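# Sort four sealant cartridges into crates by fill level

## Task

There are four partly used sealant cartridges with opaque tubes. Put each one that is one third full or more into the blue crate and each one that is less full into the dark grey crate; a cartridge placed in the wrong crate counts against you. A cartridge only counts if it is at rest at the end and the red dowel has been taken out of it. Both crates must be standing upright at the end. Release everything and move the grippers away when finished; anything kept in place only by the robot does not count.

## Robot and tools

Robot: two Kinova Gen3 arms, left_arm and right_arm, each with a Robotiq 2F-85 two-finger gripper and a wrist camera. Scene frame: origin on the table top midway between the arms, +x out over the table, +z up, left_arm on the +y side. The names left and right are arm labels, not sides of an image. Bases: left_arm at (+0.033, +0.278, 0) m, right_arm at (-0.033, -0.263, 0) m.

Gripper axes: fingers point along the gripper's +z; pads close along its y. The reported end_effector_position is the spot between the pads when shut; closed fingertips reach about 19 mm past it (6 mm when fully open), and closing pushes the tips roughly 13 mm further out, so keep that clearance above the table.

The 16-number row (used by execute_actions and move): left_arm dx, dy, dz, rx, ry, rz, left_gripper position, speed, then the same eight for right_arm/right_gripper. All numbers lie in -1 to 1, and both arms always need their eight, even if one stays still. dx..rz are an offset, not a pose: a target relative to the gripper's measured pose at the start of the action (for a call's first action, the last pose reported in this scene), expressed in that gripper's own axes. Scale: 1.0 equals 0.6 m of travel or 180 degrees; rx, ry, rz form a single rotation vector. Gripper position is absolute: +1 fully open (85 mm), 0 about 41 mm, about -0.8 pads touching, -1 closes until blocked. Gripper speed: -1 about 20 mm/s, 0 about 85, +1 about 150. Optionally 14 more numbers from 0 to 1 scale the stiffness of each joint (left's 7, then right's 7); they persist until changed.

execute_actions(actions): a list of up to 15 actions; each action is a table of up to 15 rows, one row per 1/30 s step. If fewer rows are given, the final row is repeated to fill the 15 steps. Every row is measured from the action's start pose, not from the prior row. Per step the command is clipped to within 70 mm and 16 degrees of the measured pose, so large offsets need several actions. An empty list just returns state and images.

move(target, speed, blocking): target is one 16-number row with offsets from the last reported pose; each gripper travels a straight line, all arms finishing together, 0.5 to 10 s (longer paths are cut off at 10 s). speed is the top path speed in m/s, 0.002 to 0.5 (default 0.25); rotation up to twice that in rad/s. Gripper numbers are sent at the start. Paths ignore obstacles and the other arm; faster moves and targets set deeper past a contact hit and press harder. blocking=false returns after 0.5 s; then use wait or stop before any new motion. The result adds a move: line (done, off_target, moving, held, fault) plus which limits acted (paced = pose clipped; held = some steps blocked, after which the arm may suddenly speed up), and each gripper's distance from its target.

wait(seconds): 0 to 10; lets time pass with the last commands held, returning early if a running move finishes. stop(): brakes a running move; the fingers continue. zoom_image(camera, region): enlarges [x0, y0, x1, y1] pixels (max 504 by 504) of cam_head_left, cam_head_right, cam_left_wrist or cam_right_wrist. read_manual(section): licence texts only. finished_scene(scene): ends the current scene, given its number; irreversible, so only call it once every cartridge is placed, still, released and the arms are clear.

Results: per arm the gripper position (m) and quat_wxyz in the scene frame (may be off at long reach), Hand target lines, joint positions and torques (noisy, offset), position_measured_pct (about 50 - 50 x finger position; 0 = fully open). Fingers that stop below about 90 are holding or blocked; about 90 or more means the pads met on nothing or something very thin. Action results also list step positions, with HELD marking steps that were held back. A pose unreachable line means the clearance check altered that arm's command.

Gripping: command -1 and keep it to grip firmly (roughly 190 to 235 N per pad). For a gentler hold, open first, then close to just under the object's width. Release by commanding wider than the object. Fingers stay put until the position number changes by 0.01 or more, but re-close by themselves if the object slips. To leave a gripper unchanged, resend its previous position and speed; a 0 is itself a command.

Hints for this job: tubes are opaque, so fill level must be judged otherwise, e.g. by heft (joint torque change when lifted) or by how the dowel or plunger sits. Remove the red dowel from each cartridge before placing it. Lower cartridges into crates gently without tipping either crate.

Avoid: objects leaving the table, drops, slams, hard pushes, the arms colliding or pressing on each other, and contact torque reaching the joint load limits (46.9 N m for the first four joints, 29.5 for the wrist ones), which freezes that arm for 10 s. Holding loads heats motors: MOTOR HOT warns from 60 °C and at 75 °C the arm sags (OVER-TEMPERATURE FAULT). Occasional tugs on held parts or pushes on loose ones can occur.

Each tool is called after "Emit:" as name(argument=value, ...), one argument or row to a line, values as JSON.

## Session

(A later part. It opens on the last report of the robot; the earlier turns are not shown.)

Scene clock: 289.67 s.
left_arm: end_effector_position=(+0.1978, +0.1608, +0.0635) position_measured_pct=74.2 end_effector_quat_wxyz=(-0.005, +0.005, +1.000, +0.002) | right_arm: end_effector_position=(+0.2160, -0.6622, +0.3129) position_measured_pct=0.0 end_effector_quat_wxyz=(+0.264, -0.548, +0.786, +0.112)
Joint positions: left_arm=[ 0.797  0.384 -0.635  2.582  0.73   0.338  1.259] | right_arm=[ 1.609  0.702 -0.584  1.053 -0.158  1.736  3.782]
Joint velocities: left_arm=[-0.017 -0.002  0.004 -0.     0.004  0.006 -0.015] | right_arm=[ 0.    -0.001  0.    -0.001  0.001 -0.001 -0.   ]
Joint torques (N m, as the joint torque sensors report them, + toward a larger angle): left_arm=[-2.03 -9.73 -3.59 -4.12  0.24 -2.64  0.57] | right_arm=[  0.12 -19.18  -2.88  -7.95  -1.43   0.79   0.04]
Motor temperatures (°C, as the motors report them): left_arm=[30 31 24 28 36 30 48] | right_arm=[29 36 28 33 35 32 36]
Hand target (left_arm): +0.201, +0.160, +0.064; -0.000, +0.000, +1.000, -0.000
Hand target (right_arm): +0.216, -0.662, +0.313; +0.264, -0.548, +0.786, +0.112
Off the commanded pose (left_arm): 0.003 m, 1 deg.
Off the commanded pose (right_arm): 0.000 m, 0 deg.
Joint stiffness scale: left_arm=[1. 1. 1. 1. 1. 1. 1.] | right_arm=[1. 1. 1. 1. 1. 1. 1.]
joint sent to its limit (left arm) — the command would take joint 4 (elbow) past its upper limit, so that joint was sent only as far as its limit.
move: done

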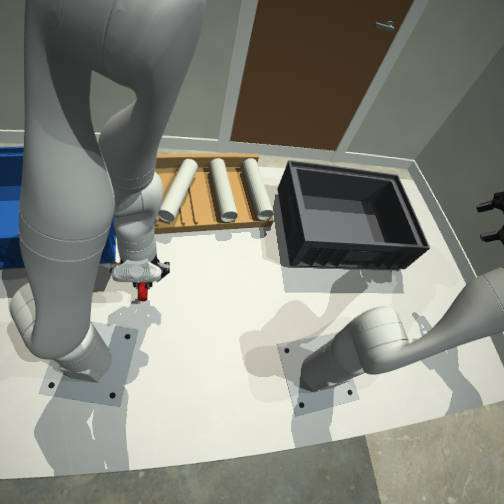

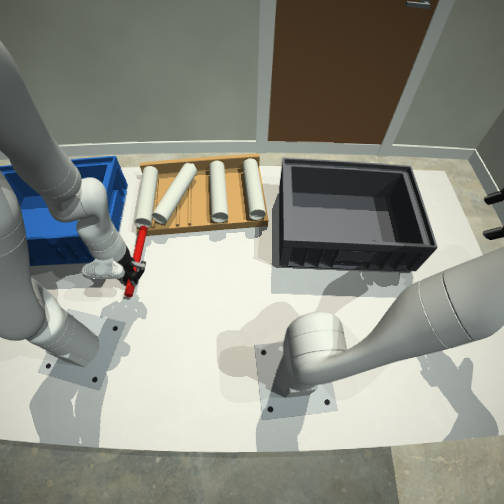

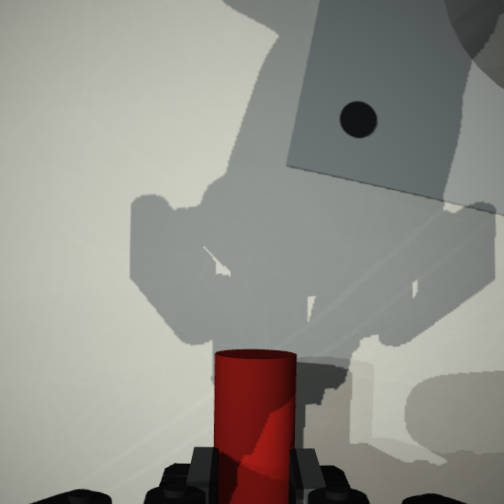

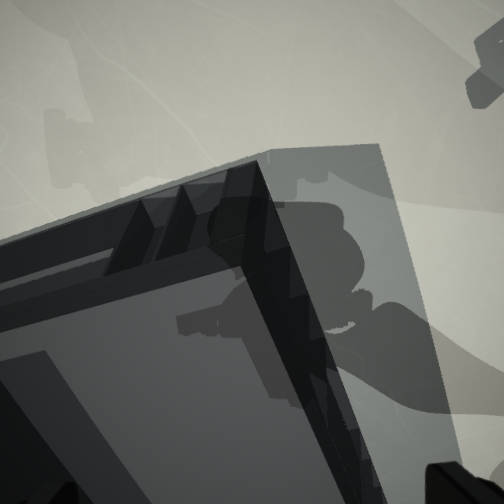

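Emit:
move(
  target=[0.01, 0, -0.015, 0, 0, 0, -1, 0.5, 0, 0, 0, 0, 0, 0, 1, 0],
  speed=0.05,
)

Emit:
move(
  target=[-0.1, 0, 0, 0, 0, 0, -1, 0.5, 0, 0, 0, 0, 0, 0, 1, 0],
  speed=0.05,
)

Scene clock: 303.13 s.
left_arm: end_effector_position=(+0.1927, +0.1606, +0.0716) position_measured_pct=74.2 end_effector_quat_wxyz=(-0.004, +0.004, +1.000, +0.003) | right_arm: end_effector_position=(+0.2160, -0.6622, +0.3129) position_measured_pct=0.0 end_effector_quat_wxyz=(+0.264, -0.548, +0.786, +0.112)
Joint positions: left_arm=[ 0.873  0.352 -0.702  2.582  0.661  0.368  1.339] | right_arm=[ 1.609  0.702 -0.584  1.053 -0.158  1.736  3.782]
Joint velocities: left_arm=[ 0.019 -0.004 -0.01   0.     0.     0.003  0.   ] | right_arm=[ 0.     0.     0.     0.     0.001 -0.    -0.   ]
Joint torques (N m, as the joint torque sensors report them, + toward a larger angle): left_arm=[ 0.29 -8.45 -1.38 -2.62 -0.17  0.02  0.22] | right_arm=[  0.49 -19.09  -2.81  -7.32  -1.54   0.88   0.18]
Motor temperatures (°C, as the motors report them): left_arm=[30 31 24 28 36 30 48] | right_arm=[29 36 28 33 35 32 36]
Hand target (left_arm): +0.192, +0.161, +0.072; -0.005, +0.005, +1.000, +0.002
Hand target (right_arm): +0.216, -0.662, +0.313; +0.264, -0.548, +0.786, +0.112
Off the commanded pose (left_arm): 0.001 m, 0 deg.
Off the commanded pose (right_arm): 0.000 m, 0 deg.
Joint stiffness scale: left_arm=[1. 1. 1. 1. 1. 1. 1.] | right_arm=[1. 1. 1. 1. 1. 1. 1.]
move: done

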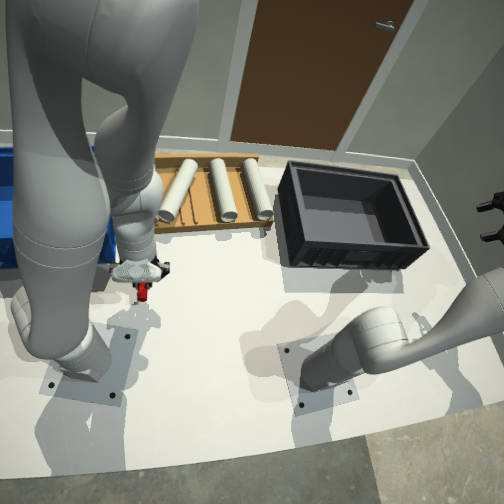

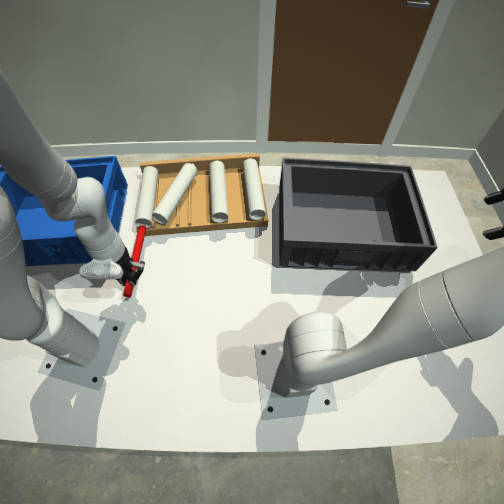

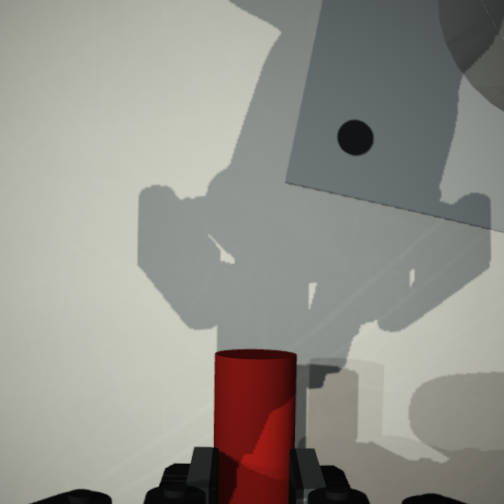

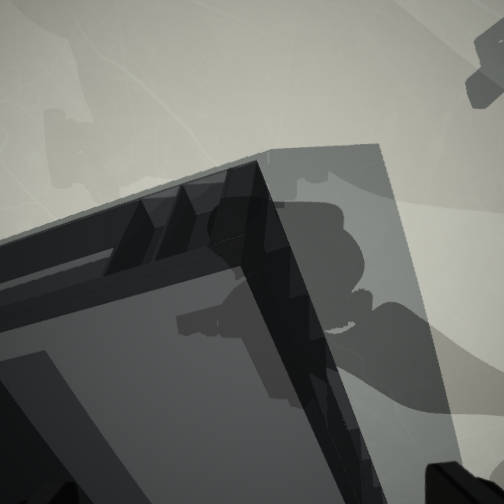

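Scene clock: 304.67 s.
left_arm: end_effector_position=(+0.2521, +0.1577, +0.0716) position_measured_pct=74.2 end_effector_quat_wxyz=(-0.002, +0.000, +1.000, -0.000) | right_arm: end_effector_position=(+0.2160, -0.6622, +0.3129) position_measured_pct=0.0 end_effector_quat_wxyz=(+0.264, -0.548, +0.786, +0.112)
Joint positions: left_arm=[ 0.754  0.425 -0.705  2.435  0.646  0.462  1.274] | right_arm=[ 1.609  0.702 -0.584  1.053 -0.158  1.736  3.782]
Joint velocities: left_arm=[-0.01   0.004 -0.    -0.002 -0.003 -0.    -0.   ] | right_arm=[ 0.001  0.     0.    -0.002  0.     0.    -0.002]
Joint torques (N m, as the joint torque sensors report them, + toward a larger angle): left_arm=[ -0.25 -10.25  -1.88  -3.19  -0.3    0.21   0.15] | right_arm=[  0.51 -18.99  -2.8   -7.81  -1.18   0.74   0.15]
Motor temperatures (°C, as the motors report them): left_arm=[30 31 24 28 36 30 48] | right_arm=[29 36 28 33 35 32 36]
Hand target (left_arm): +0.253, +0.160, +0.071; -0.004, +0.004, +1.000, +0.002
Hand target (right_arm): +0.216, -0.662, +0.313; +0.264, -0.548, +0.786, +0.112
Off the commanded pose (left_arm): 0.002 m, 1 deg.
Off the commanded pose (right_arm): 0.000 m, 0 deg.
Joint stiffness scale: left_arm=[1. 1. 1. 1. 1. 1. 1.] | right_arm=[1. 1. 1. 1. 1. 1. 1.]
move: done

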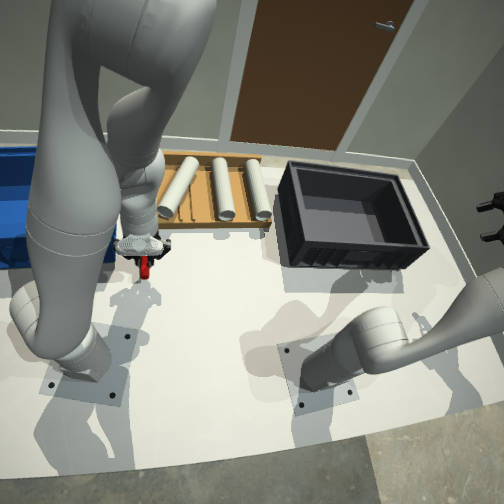

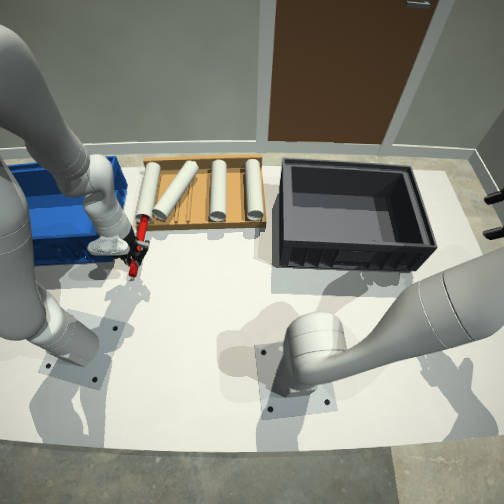

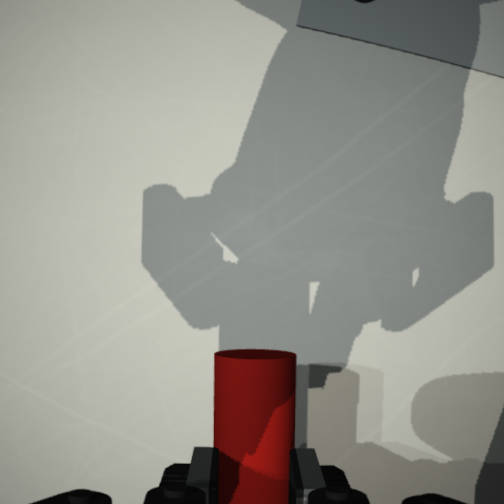

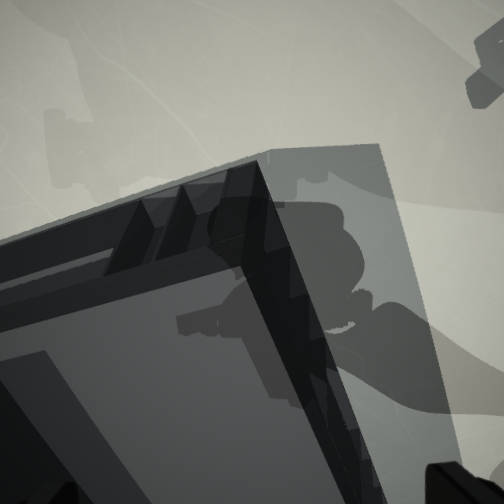

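Emit:
zoom_image(
  camera="cam_head_right",
  region=[90, 140, 280, 310],
)

Region (90, 140, 280, 310) of cam_head_right's 504x504 image, scaled by 2.653, with more detail than that image has; it fills the top 451 rows of this view, and the rest is white.

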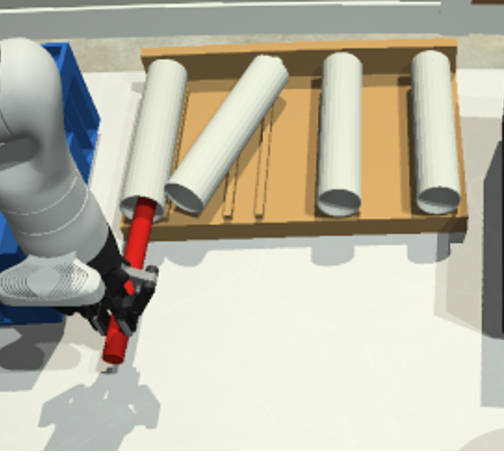

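Emit:
move(
  target=[-0.07, 0, 0, 0, 0, 0, -1, 0.5, 0, 0, 0, 0, 0, 0, 1, 0],
  speed=0.04,
)

Scene clock: 313.23 s.
left_arm: end_effector_position=(+0.2939, +0.1555, +0.0721) position_measured_pct=74.2 end_effector_quat_wxyz=(+0.001, -0.005, +1.000, -0.003) | right_arm: end_effector_position=(+0.2160, -0.6622, +0.3129) position_measured_pct=0.0 end_effector_quat_wxyz=(+0.264, -0.548, +0.786, +0.112)
Joint positions: left_arm=[ 0.688  0.477 -0.705  2.326  0.642  0.53   1.252] | right_arm=[ 1.609  0.702 -0.584  1.053 -0.158  1.736  3.782]
Joint velocities: left_arm=[-0.007  0.007 -0.001 -0.003 -0.001  0.001 -0.001] | right_arm=[ 0.    -0.001 -0.    -0.001 -0.    -0.     0.   ]
Joint torques (N m, as the joint torque sensors report them, + toward a larger angle): left_arm=[  0.16 -11.75  -2.3   -4.19  -0.14  -0.11   0.01] | right_arm=[  0.37 -18.84  -2.97  -7.49  -1.24   0.81   0.1 ]
Motor temperatures (°C, as the motors report them): left_arm=[30 31 24 28 36 30 48] | right_arm=[29 36 28 33 35 32 36]
Hand target (left_arm): +0.294, +0.158, +0.072; -0.002, +0.000, +1.000, -0.000
Hand target (right_arm): +0.216, -0.662, +0.313; +0.264, -0.548, +0.786, +0.112
Off the commanded pose (left_arm): 0.002 m, 1 deg.
Off the commanded pose (right_arm): 0.000 m, 0 deg.
Joint stiffness scale: left_arm=[1. 1. 1. 1. 1. 1. 1.] | right_arm=[1. 1. 1. 1. 1. 1. 1.]
move: done

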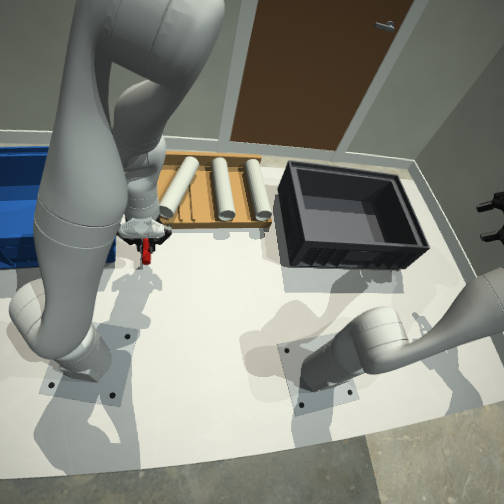

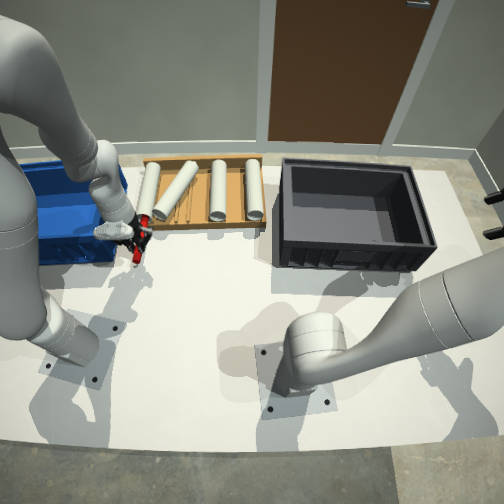

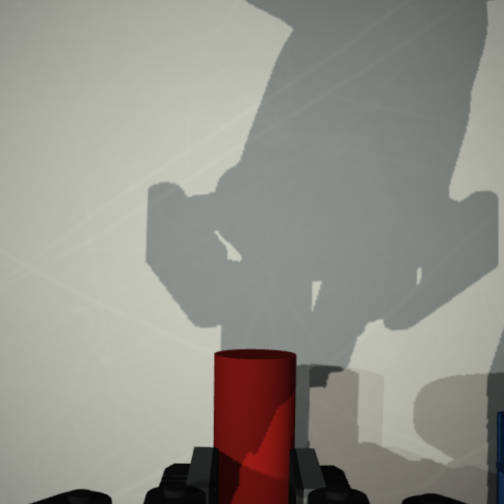

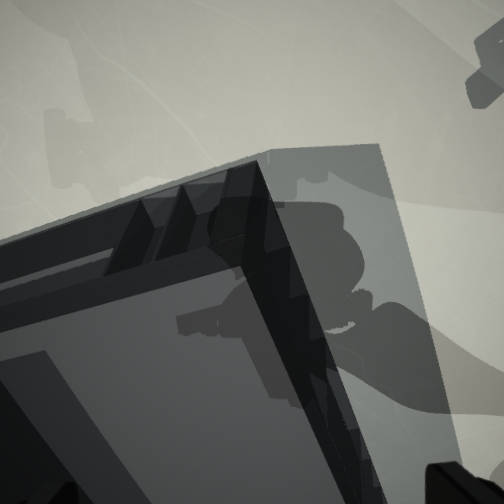

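Emit:
move(
  target=[-0.07, 0, 0, 0, 0, 0, -1, 0.5, 0, 0, 0, 0, 0, 0, 1, 0],
  speed=0.04,
)

Scene clock: 318.77 s.
left_arm: end_effector_position=(+0.3359, +0.1536, +0.0728) position_measured_pct=74.2 end_effector_quat_wxyz=(+0.003, -0.010, +1.000, -0.006) | right_arm: end_effector_position=(+0.2160, -0.6622, +0.3129) position_measured_pct=0.0 end_effector_quat_wxyz=(+0.264, -0.548, +0.786, +0.112)
Joint positions: left_arm=[ 0.631  0.532 -0.705  2.211  0.642  0.599  1.241] | right_arm=[ 1.609  0.702 -0.584  1.053 -0.158  1.736  3.782]
Joint velocities: left_arm=[-0.005  0.007  0.001 -0.003 -0.     0.002  0.   ] | right_arm=[-0.001  0.     0.     0.     0.    -0.    -0.001]
Joint torques (N m, as the joint torque sensors report them, + toward a larger angle): left_arm=[ -0.45 -13.12  -2.91  -4.18  -0.13   0.08   0.17] | right_arm=[ -0.31 -19.17  -2.82  -7.7   -1.     1.09   0.3 ]
Motor temperatures (°C, as the motors report them): left_arm=[30 31 24 28 36 30 48] | right_arm=[29 36 28 33 35 32 36]
Hand target (left_arm): +0.336, +0.156, +0.072; +0.001, -0.005, +1.000, -0.003
Hand target (right_arm): +0.216, -0.662, +0.313; +0.264, -0.548, +0.786, +0.112
Off the commanded pose (left_arm): 0.002 m, 1 deg.
Off the commanded pose (right_arm): 0.000 m, 0 deg.
Joint stiffness scale: left_arm=[1. 1. 1. 1. 1. 1. 1.] | right_arm=[1. 1. 1. 1. 1. 1. 1.]
move: done

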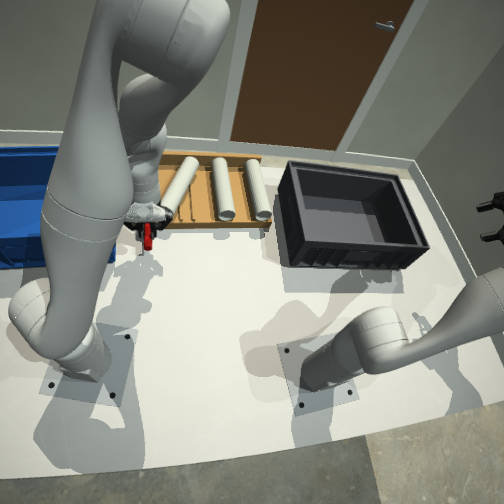

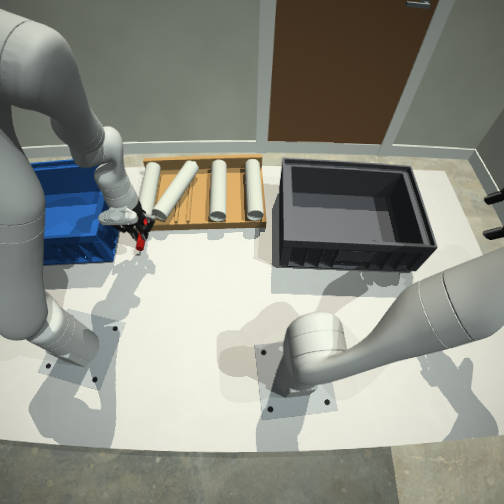

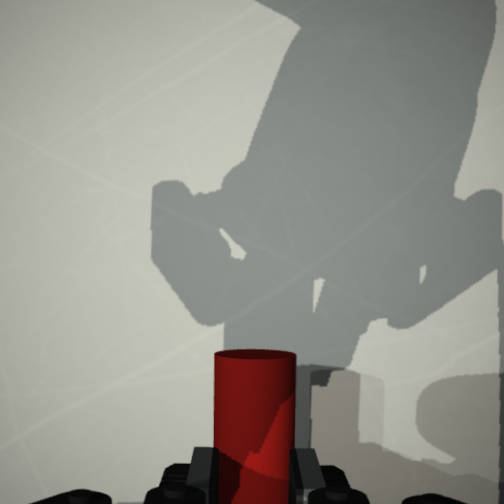

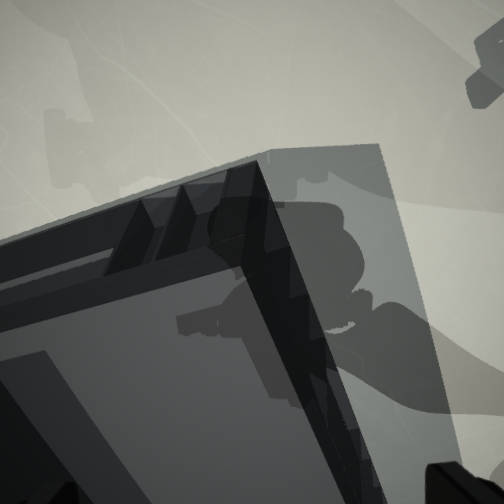

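Emit:
move(
  target=[-0.06, 0, 0, 0, 0, 0, -1, 0.5, 0, 0, 0, 0, 0, 0, 1, 0],
  speed=0.04,
)

Scene clock: 323.03 s.
left_arm: end_effector_position=(+0.3678, +0.1521, +0.0732) position_measured_pct=74.2 end_effector_quat_wxyz=(+0.001, -0.013, +1.000, -0.008) | right_arm: end_effector_position=(+0.2160, -0.6622, +0.3129) position_measured_pct=0.0 end_effector_quat_wxyz=(+0.264, -0.548, +0.786, +0.112)
Joint positions: left_arm=[ 0.588  0.579 -0.705  2.114  0.642  0.665  1.24 ] | right_arm=[ 1.609  0.702 -0.584  1.053 -0.158  1.736  3.782]
Joint velocities: left_arm=[-0.003  0.011 -0.    -0.007  0.     0.007 -0.005] | right_arm=[ 0.001 -0.    -0.    -0.    -0.     0.001  0.001]
Joint torques (N m, as the joint torque sensors report them, + toward a larger angle): left_arm=[ -1.02 -14.31  -4.44  -7.     0.18  -1.64   0.28] | right_arm=[  0.25 -19.81  -3.05  -7.71  -1.42   0.74   0.22]
Motor temperatures (°C, as the motors report them): left_arm=[30 31 24 28 36 30 48] | right_arm=[29 36 28 33 35 32 36]
Hand target (left_arm): +0.372, +0.154, +0.073; +0.003, -0.010, +1.000, -0.006
Hand target (right_arm): +0.216, -0.662, +0.313; +0.264, -0.548, +0.786, +0.112
Off the commanded pose (left_arm): 0.005 m, 1 deg.
Off the commanded pose (right_arm): 0.000 m, 0 deg.
Joint stiffness scale: left_arm=[1. 1. 1. 1. 1. 1. 1.] | right_arm=[1. 1. 1. 1. 1. 1. 1.]
move: off_target (left_arm)

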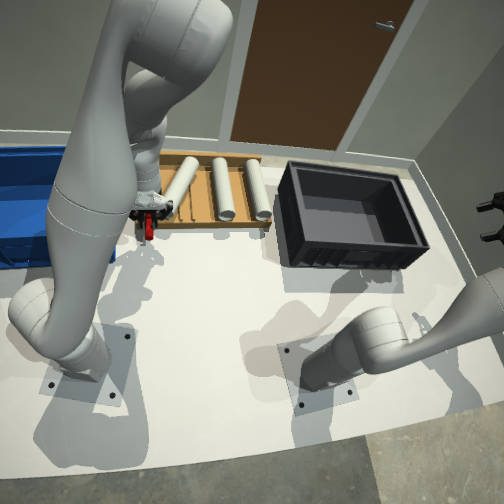

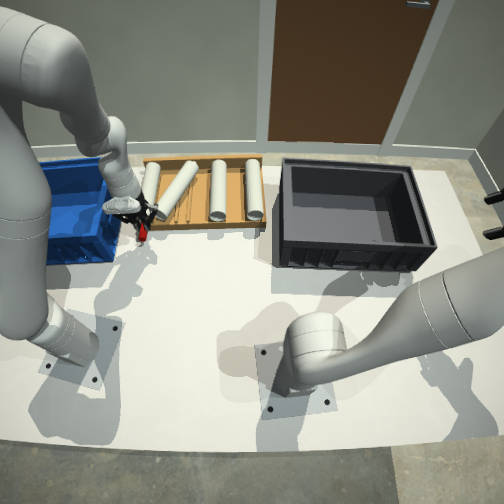

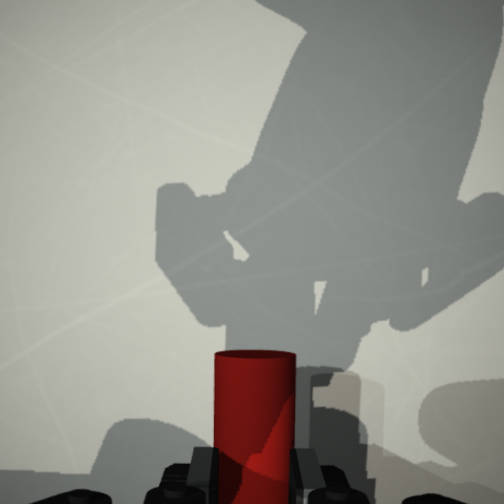

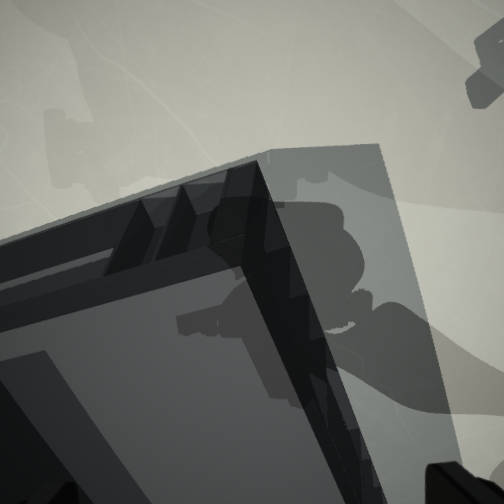

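Emit:
move(
  target=[0.3, 0, 0, 0, 0, 0, -1, 0.5, 0, 0, 0, 0, 0, 0, 1, 0],
  speed=0.15,
)

Emit:
move(
  target=[-0.6, -0.15, -0.45, 0, 0, 0, -1, 0.5, 0, 0, 0, 0, 0, 0, 1, 0],
  speed=0.3,
)

Scene clock: 338.33 s.
left_arm: end_effector_position=(+0.1880, +0.1482, +0.0723) position_measured_pct=74.2 end_effector_quat_wxyz=(-0.003, -0.009, +1.000, -0.005) | right_arm: end_effector_position=(+0.2160, -0.6622, +0.3129) position_measured_pct=0.0 end_effector_quat_wxyz=(+0.264, -0.548, +0.786, +0.112)
Joint positions: left_arm=[ 0.919  0.35  -0.7    2.579  0.691  0.373  1.386] | right_arm=[ 1.609  0.702 -0.584  1.053 -0.158  1.736  3.782]
Joint velocities: left_arm=[ 0.045 -0.    -0.033  0.     0.001  0.001  0.001] | right_arm=[-0.    -0.001 -0.     0.001  0.    -0.001 -0.   ]
Joint torques (N m, as the joint torque sensors report them, + toward a larger angle): left_arm=[-0.66 -8.66 -1.75 -2.33 -0.12 -0.02  0.1 ] | right_arm=[  0.21 -19.61  -3.12  -7.66  -1.35   1.04   0.21]
Motor temperatures (°C, as the motors report them): left_arm=[30 31 24 28 36 30 48] | right_arm=[29 36 28 33 35 32 36]
Hand target (left_arm): +0.188, +0.148, +0.073; -0.002, -0.014, +1.000, -0.006
Hand target (right_arm): +0.216, -0.662, +0.313; +0.264, -0.548, +0.786, +0.112
Off the commanded pose (left_arm): 0.001 m, 1 deg.
Off the commanded pose (right_arm): 0.000 m, 0 deg.
Joint stiffness scale: left_arm=[1. 1. 1. 1. 1. 1. 1.] | right_arm=[1. 1. 1. 1. 1. 1. 1.]
joint sent to its limit (left arm) — the command would take joint 4 (elbow) past its upper limit, so that joint was sent only as far as its limit.
move: done

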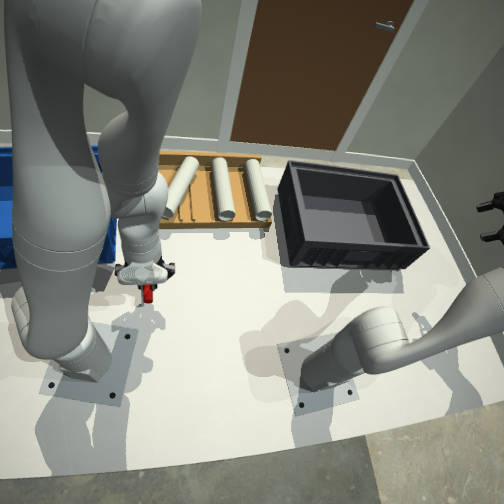

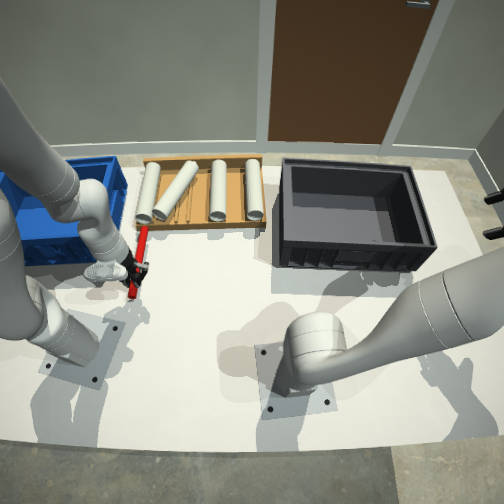

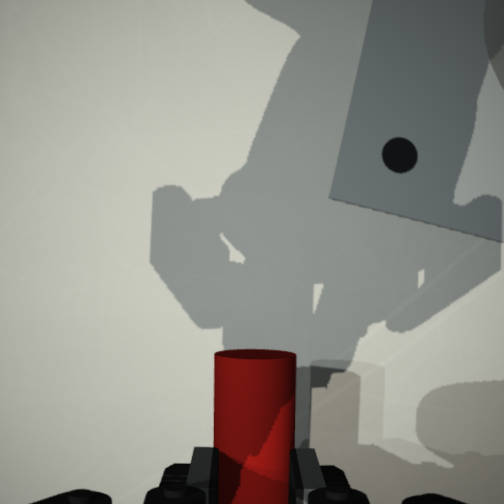

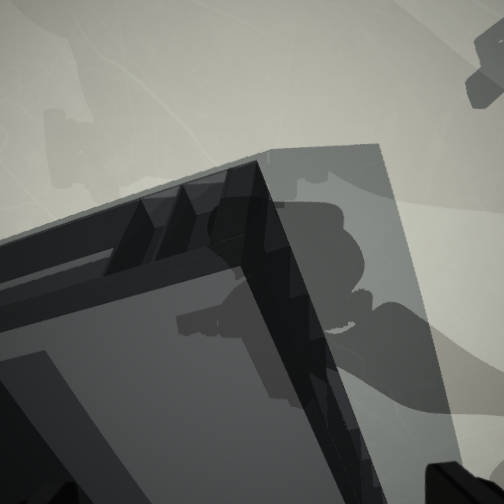

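Scene clock: 340.63 s.
left_arm: end_effector_position=(+0.5520, +0.0693, +0.3429) position_measured_pct=91.7 end_effector_quat_wxyz=(+0.000, -0.008, +1.000, -0.002) | right_arm: end_effector_position=(+0.2160, -0.6622, +0.3129) position_measured_pct=0.0 end_effector_quat_wxyz=(+0.264, -0.548, +0.786, +0.112)
Joint positions: left_arm=[ 0.455  0.708 -0.834  0.845  0.515  1.748  1.648] | right_arm=[ 1.609  0.702 -0.584  1.053 -0.158  1.736  3.782]
Joint velocities: left_arm=[-0.004  0.006 -0.002 -0.002  0.     0.001  0.   ] | right_arm=[-0.     0.001 -0.    -0.002 -0.     0.     0.   ]
Joint torques (N m, as the joint torque sensors report them, + toward a larger angle): left_arm=[  0.02 -21.78  -3.89  -8.25  -0.09   0.19  -0.04] | right_arm=[  0.27 -19.17  -2.76  -7.49  -1.54   1.05   0.14]
Motor temperatures (°C, as the motors report them): left_arm=[30 31 24 28 36 30 48] | right_arm=[29 36 28 33 35 32 36]
Hand target (left_arm): +0.551, +0.066, +0.341; -0.003, -0.008, +1.000, -0.006
Hand target (right_arm): +0.216, -0.662, +0.313; +0.264, -0.548, +0.786, +0.112
Off the commanded pose (left_arm): 0.003 m, 1 deg.
Off the commanded pose (right_arm): 0.000 m, 0 deg.
Joint stiffness scale: left_arm=[1. 1. 1. 1. 1. 1. 1.] | right_arm=[1. 1. 1. 1. 1. 1. 1.]
move: done

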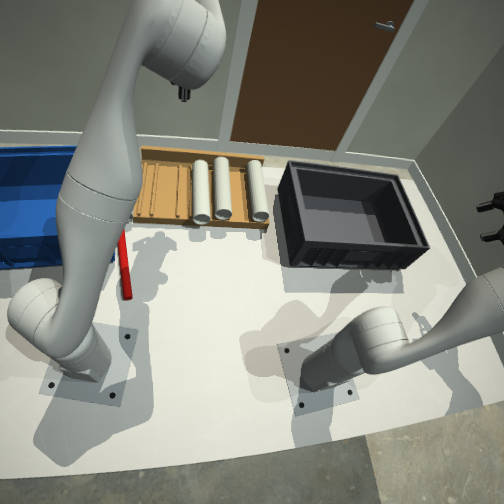

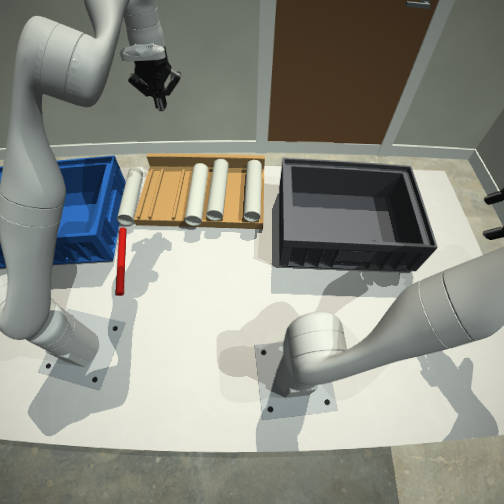

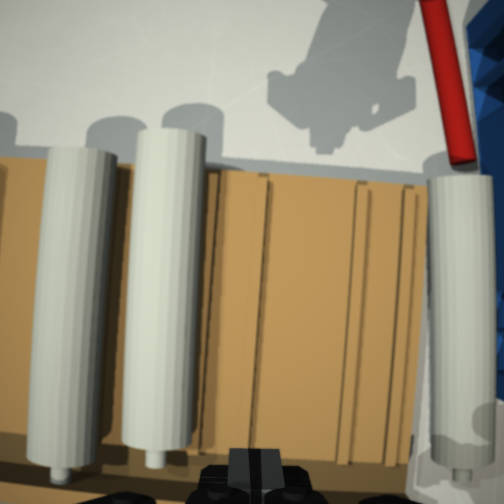

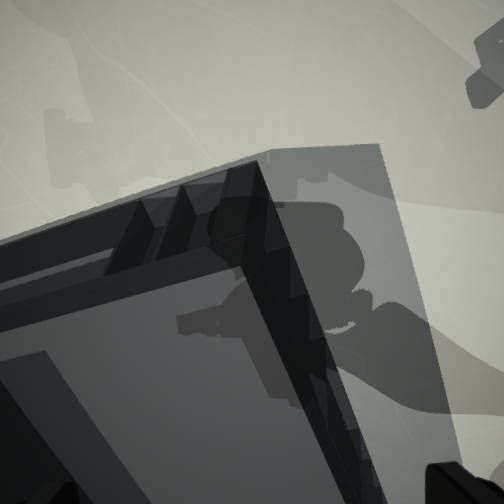

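Emit:
move(
  target=[0.5, 0.226, 0.25, 0, 0, 0, 1, 0.5, 0, 0, 0, 0, 0, 0, 1, 0],
  speed=0.3,
)

Scene clock: 355.67 s.
left_arm: end_effector_position=(+0.2500, +0.2005, +0.1917) position_measured_pct=0.0 end_effector_quat_wxyz=(-0.003, -0.012, +1.000, -0.003) | right_arm: end_effector_position=(+0.2160, -0.6622, +0.3129) position_measured_pct=0.0 end_effector_quat_wxyz=(+0.264, -0.548, +0.786, +0.112)
Joint positions: left_arm=[ 1.044 -0.002 -0.998  2.272  0.006  0.875  1.84 ] | right_arm=[ 1.609  0.702 -0.584  1.053 -0.158  1.736  3.782]
Joint velocities: left_arm=[ 0.013 -0.013  0.001  0.001 -0.002 -0.001  0.004] | right_arm=[ 0.     0.    -0.     0.    -0.002 -0.001  0.003]
Joint torques (N m, as the joint torque sensors report them, + toward a larger angle): left_arm=[-0.23 -4.39 -0.39 -7.13 -0.27 -0.08  0.3 ] | right_arm=[  0.21 -19.11  -2.9   -6.85  -1.28   1.04   0.22]
Motor temperatures (°C, as the motors report them): left_arm=[30 31 24 28 36 30 48] | right_arm=[29 36 28 33 35 32 36]
Hand target (left_arm): +0.250, +0.200, +0.192; -0.001, -0.008, +1.000, -0.002
Hand target (right_arm): +0.216, -0.662, +0.313; +0.264, -0.548, +0.786, +0.112
Off the commanded pose (left_arm): 0.001 m, 1 deg.
Off the commanded pose (right_arm): 0.000 m, 0 deg.
Joint stiffness scale: left_arm=[1. 1. 1. 1. 1. 1. 1.] | right_arm=[1. 1. 1. 1. 1. 1. 1.]
move: done

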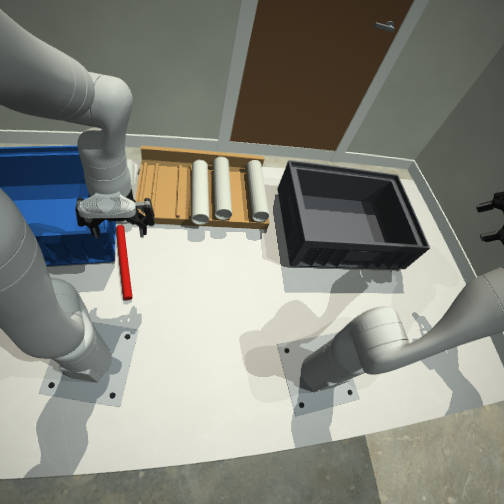

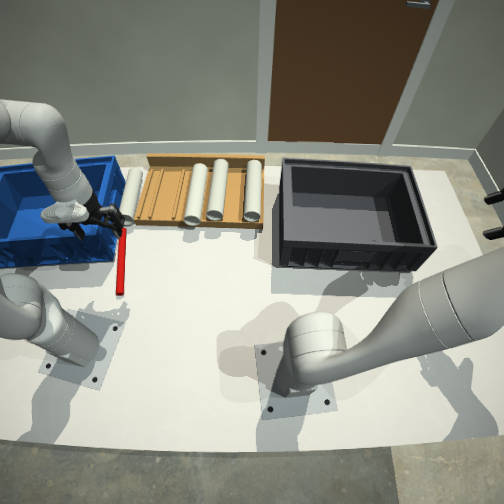

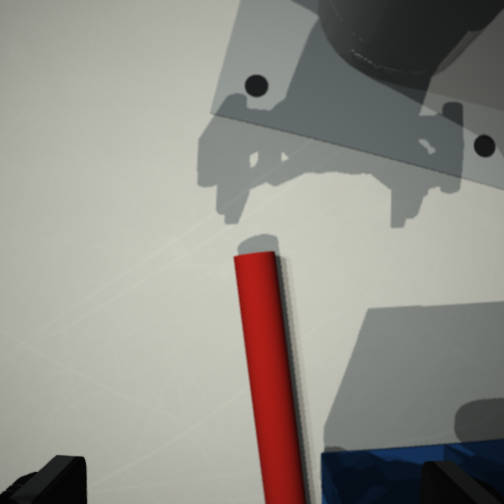

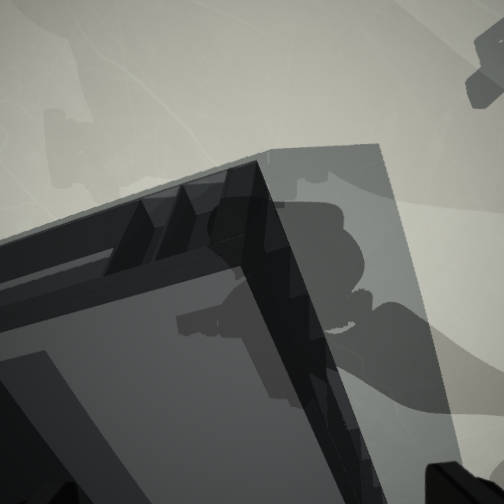

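Emit:
move(
  target=[0.042, 0.011, 0.27, 0, 0, -0.039, 1, 0.5, 0, 0, 0, 0, 0, 0, 1, 0],
  speed=0.15,
)

Emit:
execute_actions(
  actions=[
    [[0,0,0,0,0,0,-1,0.5, 0,0,0,0,0,0,1,0]],
    [[0,0,0,0,0,0,-1,0.5, 0,0,0,0,0,0,1,0]],
  ],
)

Scene clock: 366.57 s.
left_arm: end_effector_position=(+0.2284, +0.2067, +0.0318) position_measured_pct=0.0 end_effector_quat_wxyz=(-0.014, -0.074, +0.997, +0.005) | right_arm: end_effector_position=(+0.2160, -0.6622, +0.3129) position_measured_pct=0.0 end_effector_quat_wxyz=(+0.264, -0.548, +0.786, +0.112)
Joint positions: left_arm=[ 0.527  0.554 -0.663  2.579  1.175  0.354  0.701] | right_arm=[ 1.609  0.702 -0.584  1.053 -0.158  1.736  3.782]
Joint velocities: left_arm=[ 0.082  0.036 -0.137  0.     0.066  0.078 -0.088] | right_arm=[-0.     0.     0.    -0.001  0.    -0.001  0.001]
Joint torques (N m, as the joint torque sensors report them, + toward a larger angle): left_arm=[ -0.11 -10.41  -2.    -0.57   0.04   0.26   0.06] | right_arm=[  0.35 -19.11  -2.5   -7.37  -1.56   0.8    0.28]
Motor temperatures (°C, as the motors report them): left_arm=[30 31 24 28 36 30 48] | right_arm=[29 36 28 33 35 32 36]
Hand target (left_arm): +0.225, +0.206, +0.031; -0.017, -0.074, +0.997, +0.006
Hand target (right_arm): +0.216, -0.662, +0.313; +0.264, -0.548, +0.786, +0.112
Off the commanded pose (left_arm): 0.005 m, 2 deg.
Off the commanded pose (right_arm): 0.000 m, 0 deg.
Joint stiffness scale: left_arm=[1. 1. 1. 1. 1. 1. 1.] | right_arm=[1. 1. 1. 1. 1. 1. 1.]
joint sent to its limit (left arm) — the command would take joint 4 (elbow) past its upper limit, so that joint was sent only as far as its limit.
move: off_target (left_arm)

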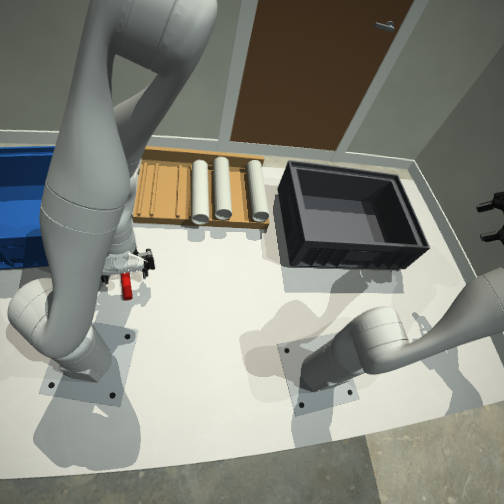

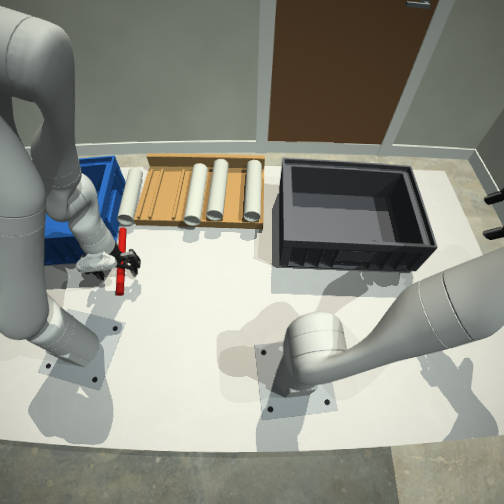

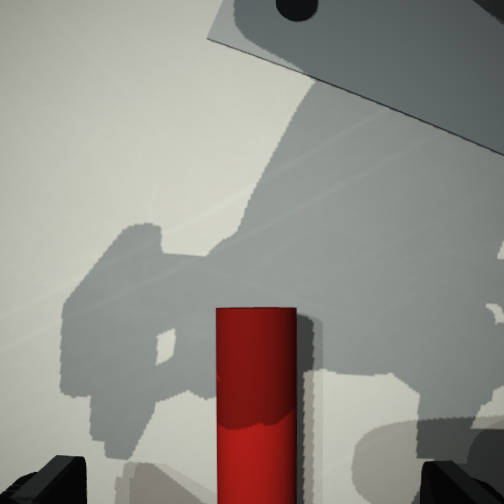

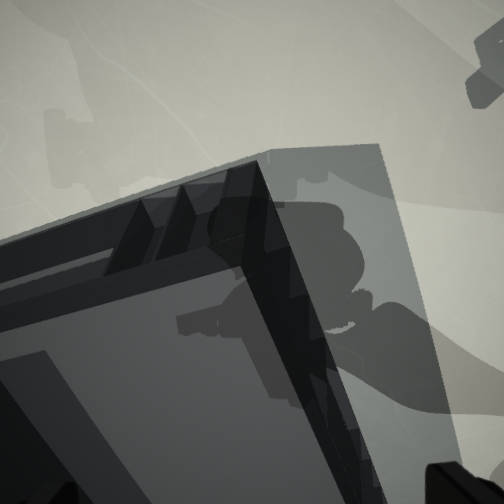

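Scene clock: 367.57 s.
left_arm: end_effector_position=(+0.2285, +0.2066, +0.0323) position_measured_pct=75.0 end_effector_quat_wxyz=(-0.014, -0.074, +0.997, +0.005) | right_arm: end_effector_position=(+0.2160, -0.6622, +0.3129) position_measured_pct=0.0 end_effector_quat_wxyz=(+0.264, -0.548, +0.786, +0.112)
Joint positions: left_arm=[ 0.528  0.552 -0.665  2.579  1.176  0.354  0.7  ] | right_arm=[ 1.609  0.702 -0.584  1.053 -0.158  1.736  3.782]
Joint velocities: left_arm=[ 0.    -0.001  0.    -0.    -0.     0.     0.   ] | right_arm=[-0.001 -0.     0.     0.001 -0.     0.     0.002]
Joint torques (N m, as the joint torque sensors report them, + toward a larger angle): left_arm=[ 1.35 -5.82  1.33 -3.55  0.5   1.45 -0.3 ] | right_arm=[ -0.24 -19.14  -2.9   -7.64  -1.03   0.77   0.19]
Motor temperatures (°C, as the motors report them): left_arm=[30 31 24 28 36 30 48] | right_arm=[29 36 28 33 35 32 36]
Hand target (left_arm): +0.228, +0.207, +0.032; -0.014, -0.074, +0.997, +0.005
Hand target (right_arm): +0.216, -0.662, +0.313; +0.264, -0.548, +0.786, +0.112
Off the commanded pose (left_arm): 0.000 m, 0 deg.
Off the commanded pose (right_arm): 0.000 m, 0 deg.
Joint stiffness scale: left_arm=[1. 1. 1. 1. 1. 1. 1.] | right_arm=[1. 1. 1. 1. 1. 1. 1.]
Step readings (end_effector_position; steps 1 to 15: 1st action; 16 to 30: 2nd action):
0: left_arm (+0.2284, +0.2067, +0.0318) | right_arm (+0.2160, -0.6622, +0.3129)
1: left_arm (+0.2284, +0.2068, +0.0318) | right_arm (+0.2160, -0.6622, +0.3129)
2: left_arm (+0.2284, +0.2068, +0.0318) | right_arm (+0.2160, -0.6622, +0.3129)
4: left_arm (+0.2284, +0.2068, +0.0318) | right_arm (+0.2160, -0.6622, +0.3129)
8: left_arm (+0.2284, +0.2068, +0.0318) | right_arm (+0.2160, -0.6622, +0.3129)
15: left_arm (+0.2284, +0.2068, +0.0318) | right_arm (+0.2160, -0.6622, +0.3129)
16: left_arm (+0.2284, +0.2068, +0.0318) | right_arm (+0.2160, -0.6622, +0.3129)
17: left_arm (+0.2284, +0.2068, +0.0318) | right_arm (+0.2160, -0.6622, +0.3129)
19: left_arm (+0.2284, +0.2068, +0.0318) | right_arm (+0.2160, -0.6622, +0.3129)
23: left_arm (+0.2285, +0.2066, +0.0323) | right_arm (+0.2160, -0.6622, +0.3129)
30: end_effector_position above

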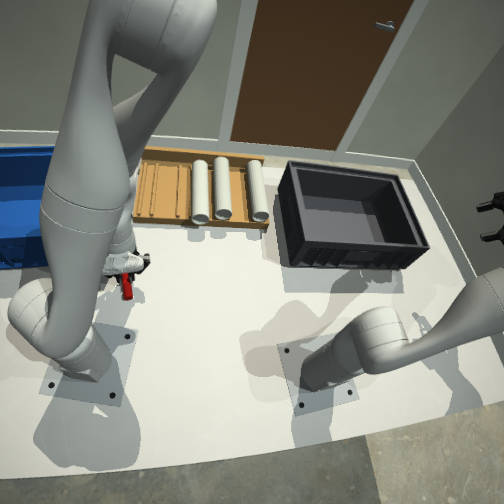

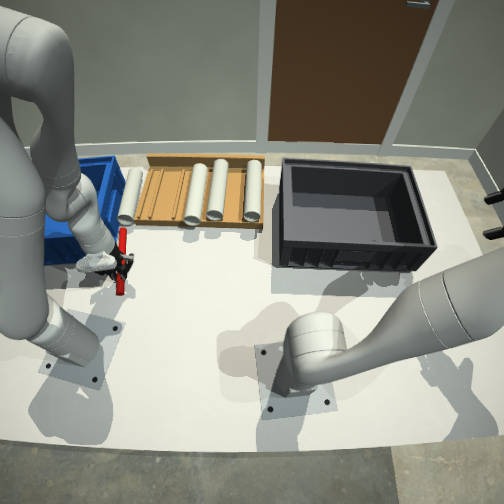

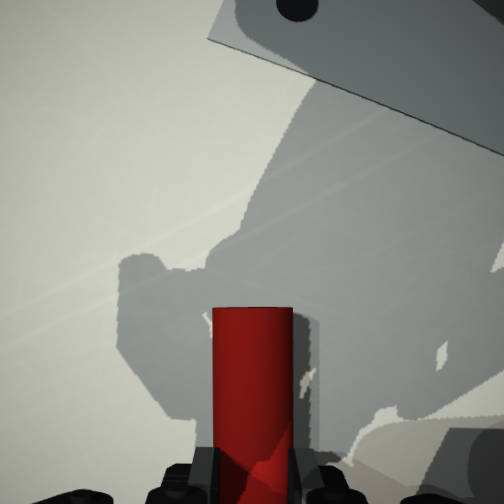

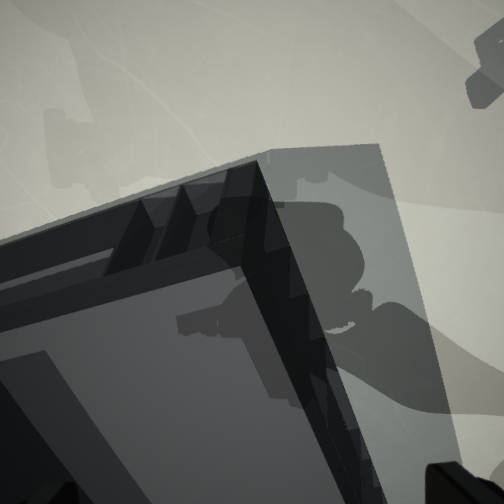

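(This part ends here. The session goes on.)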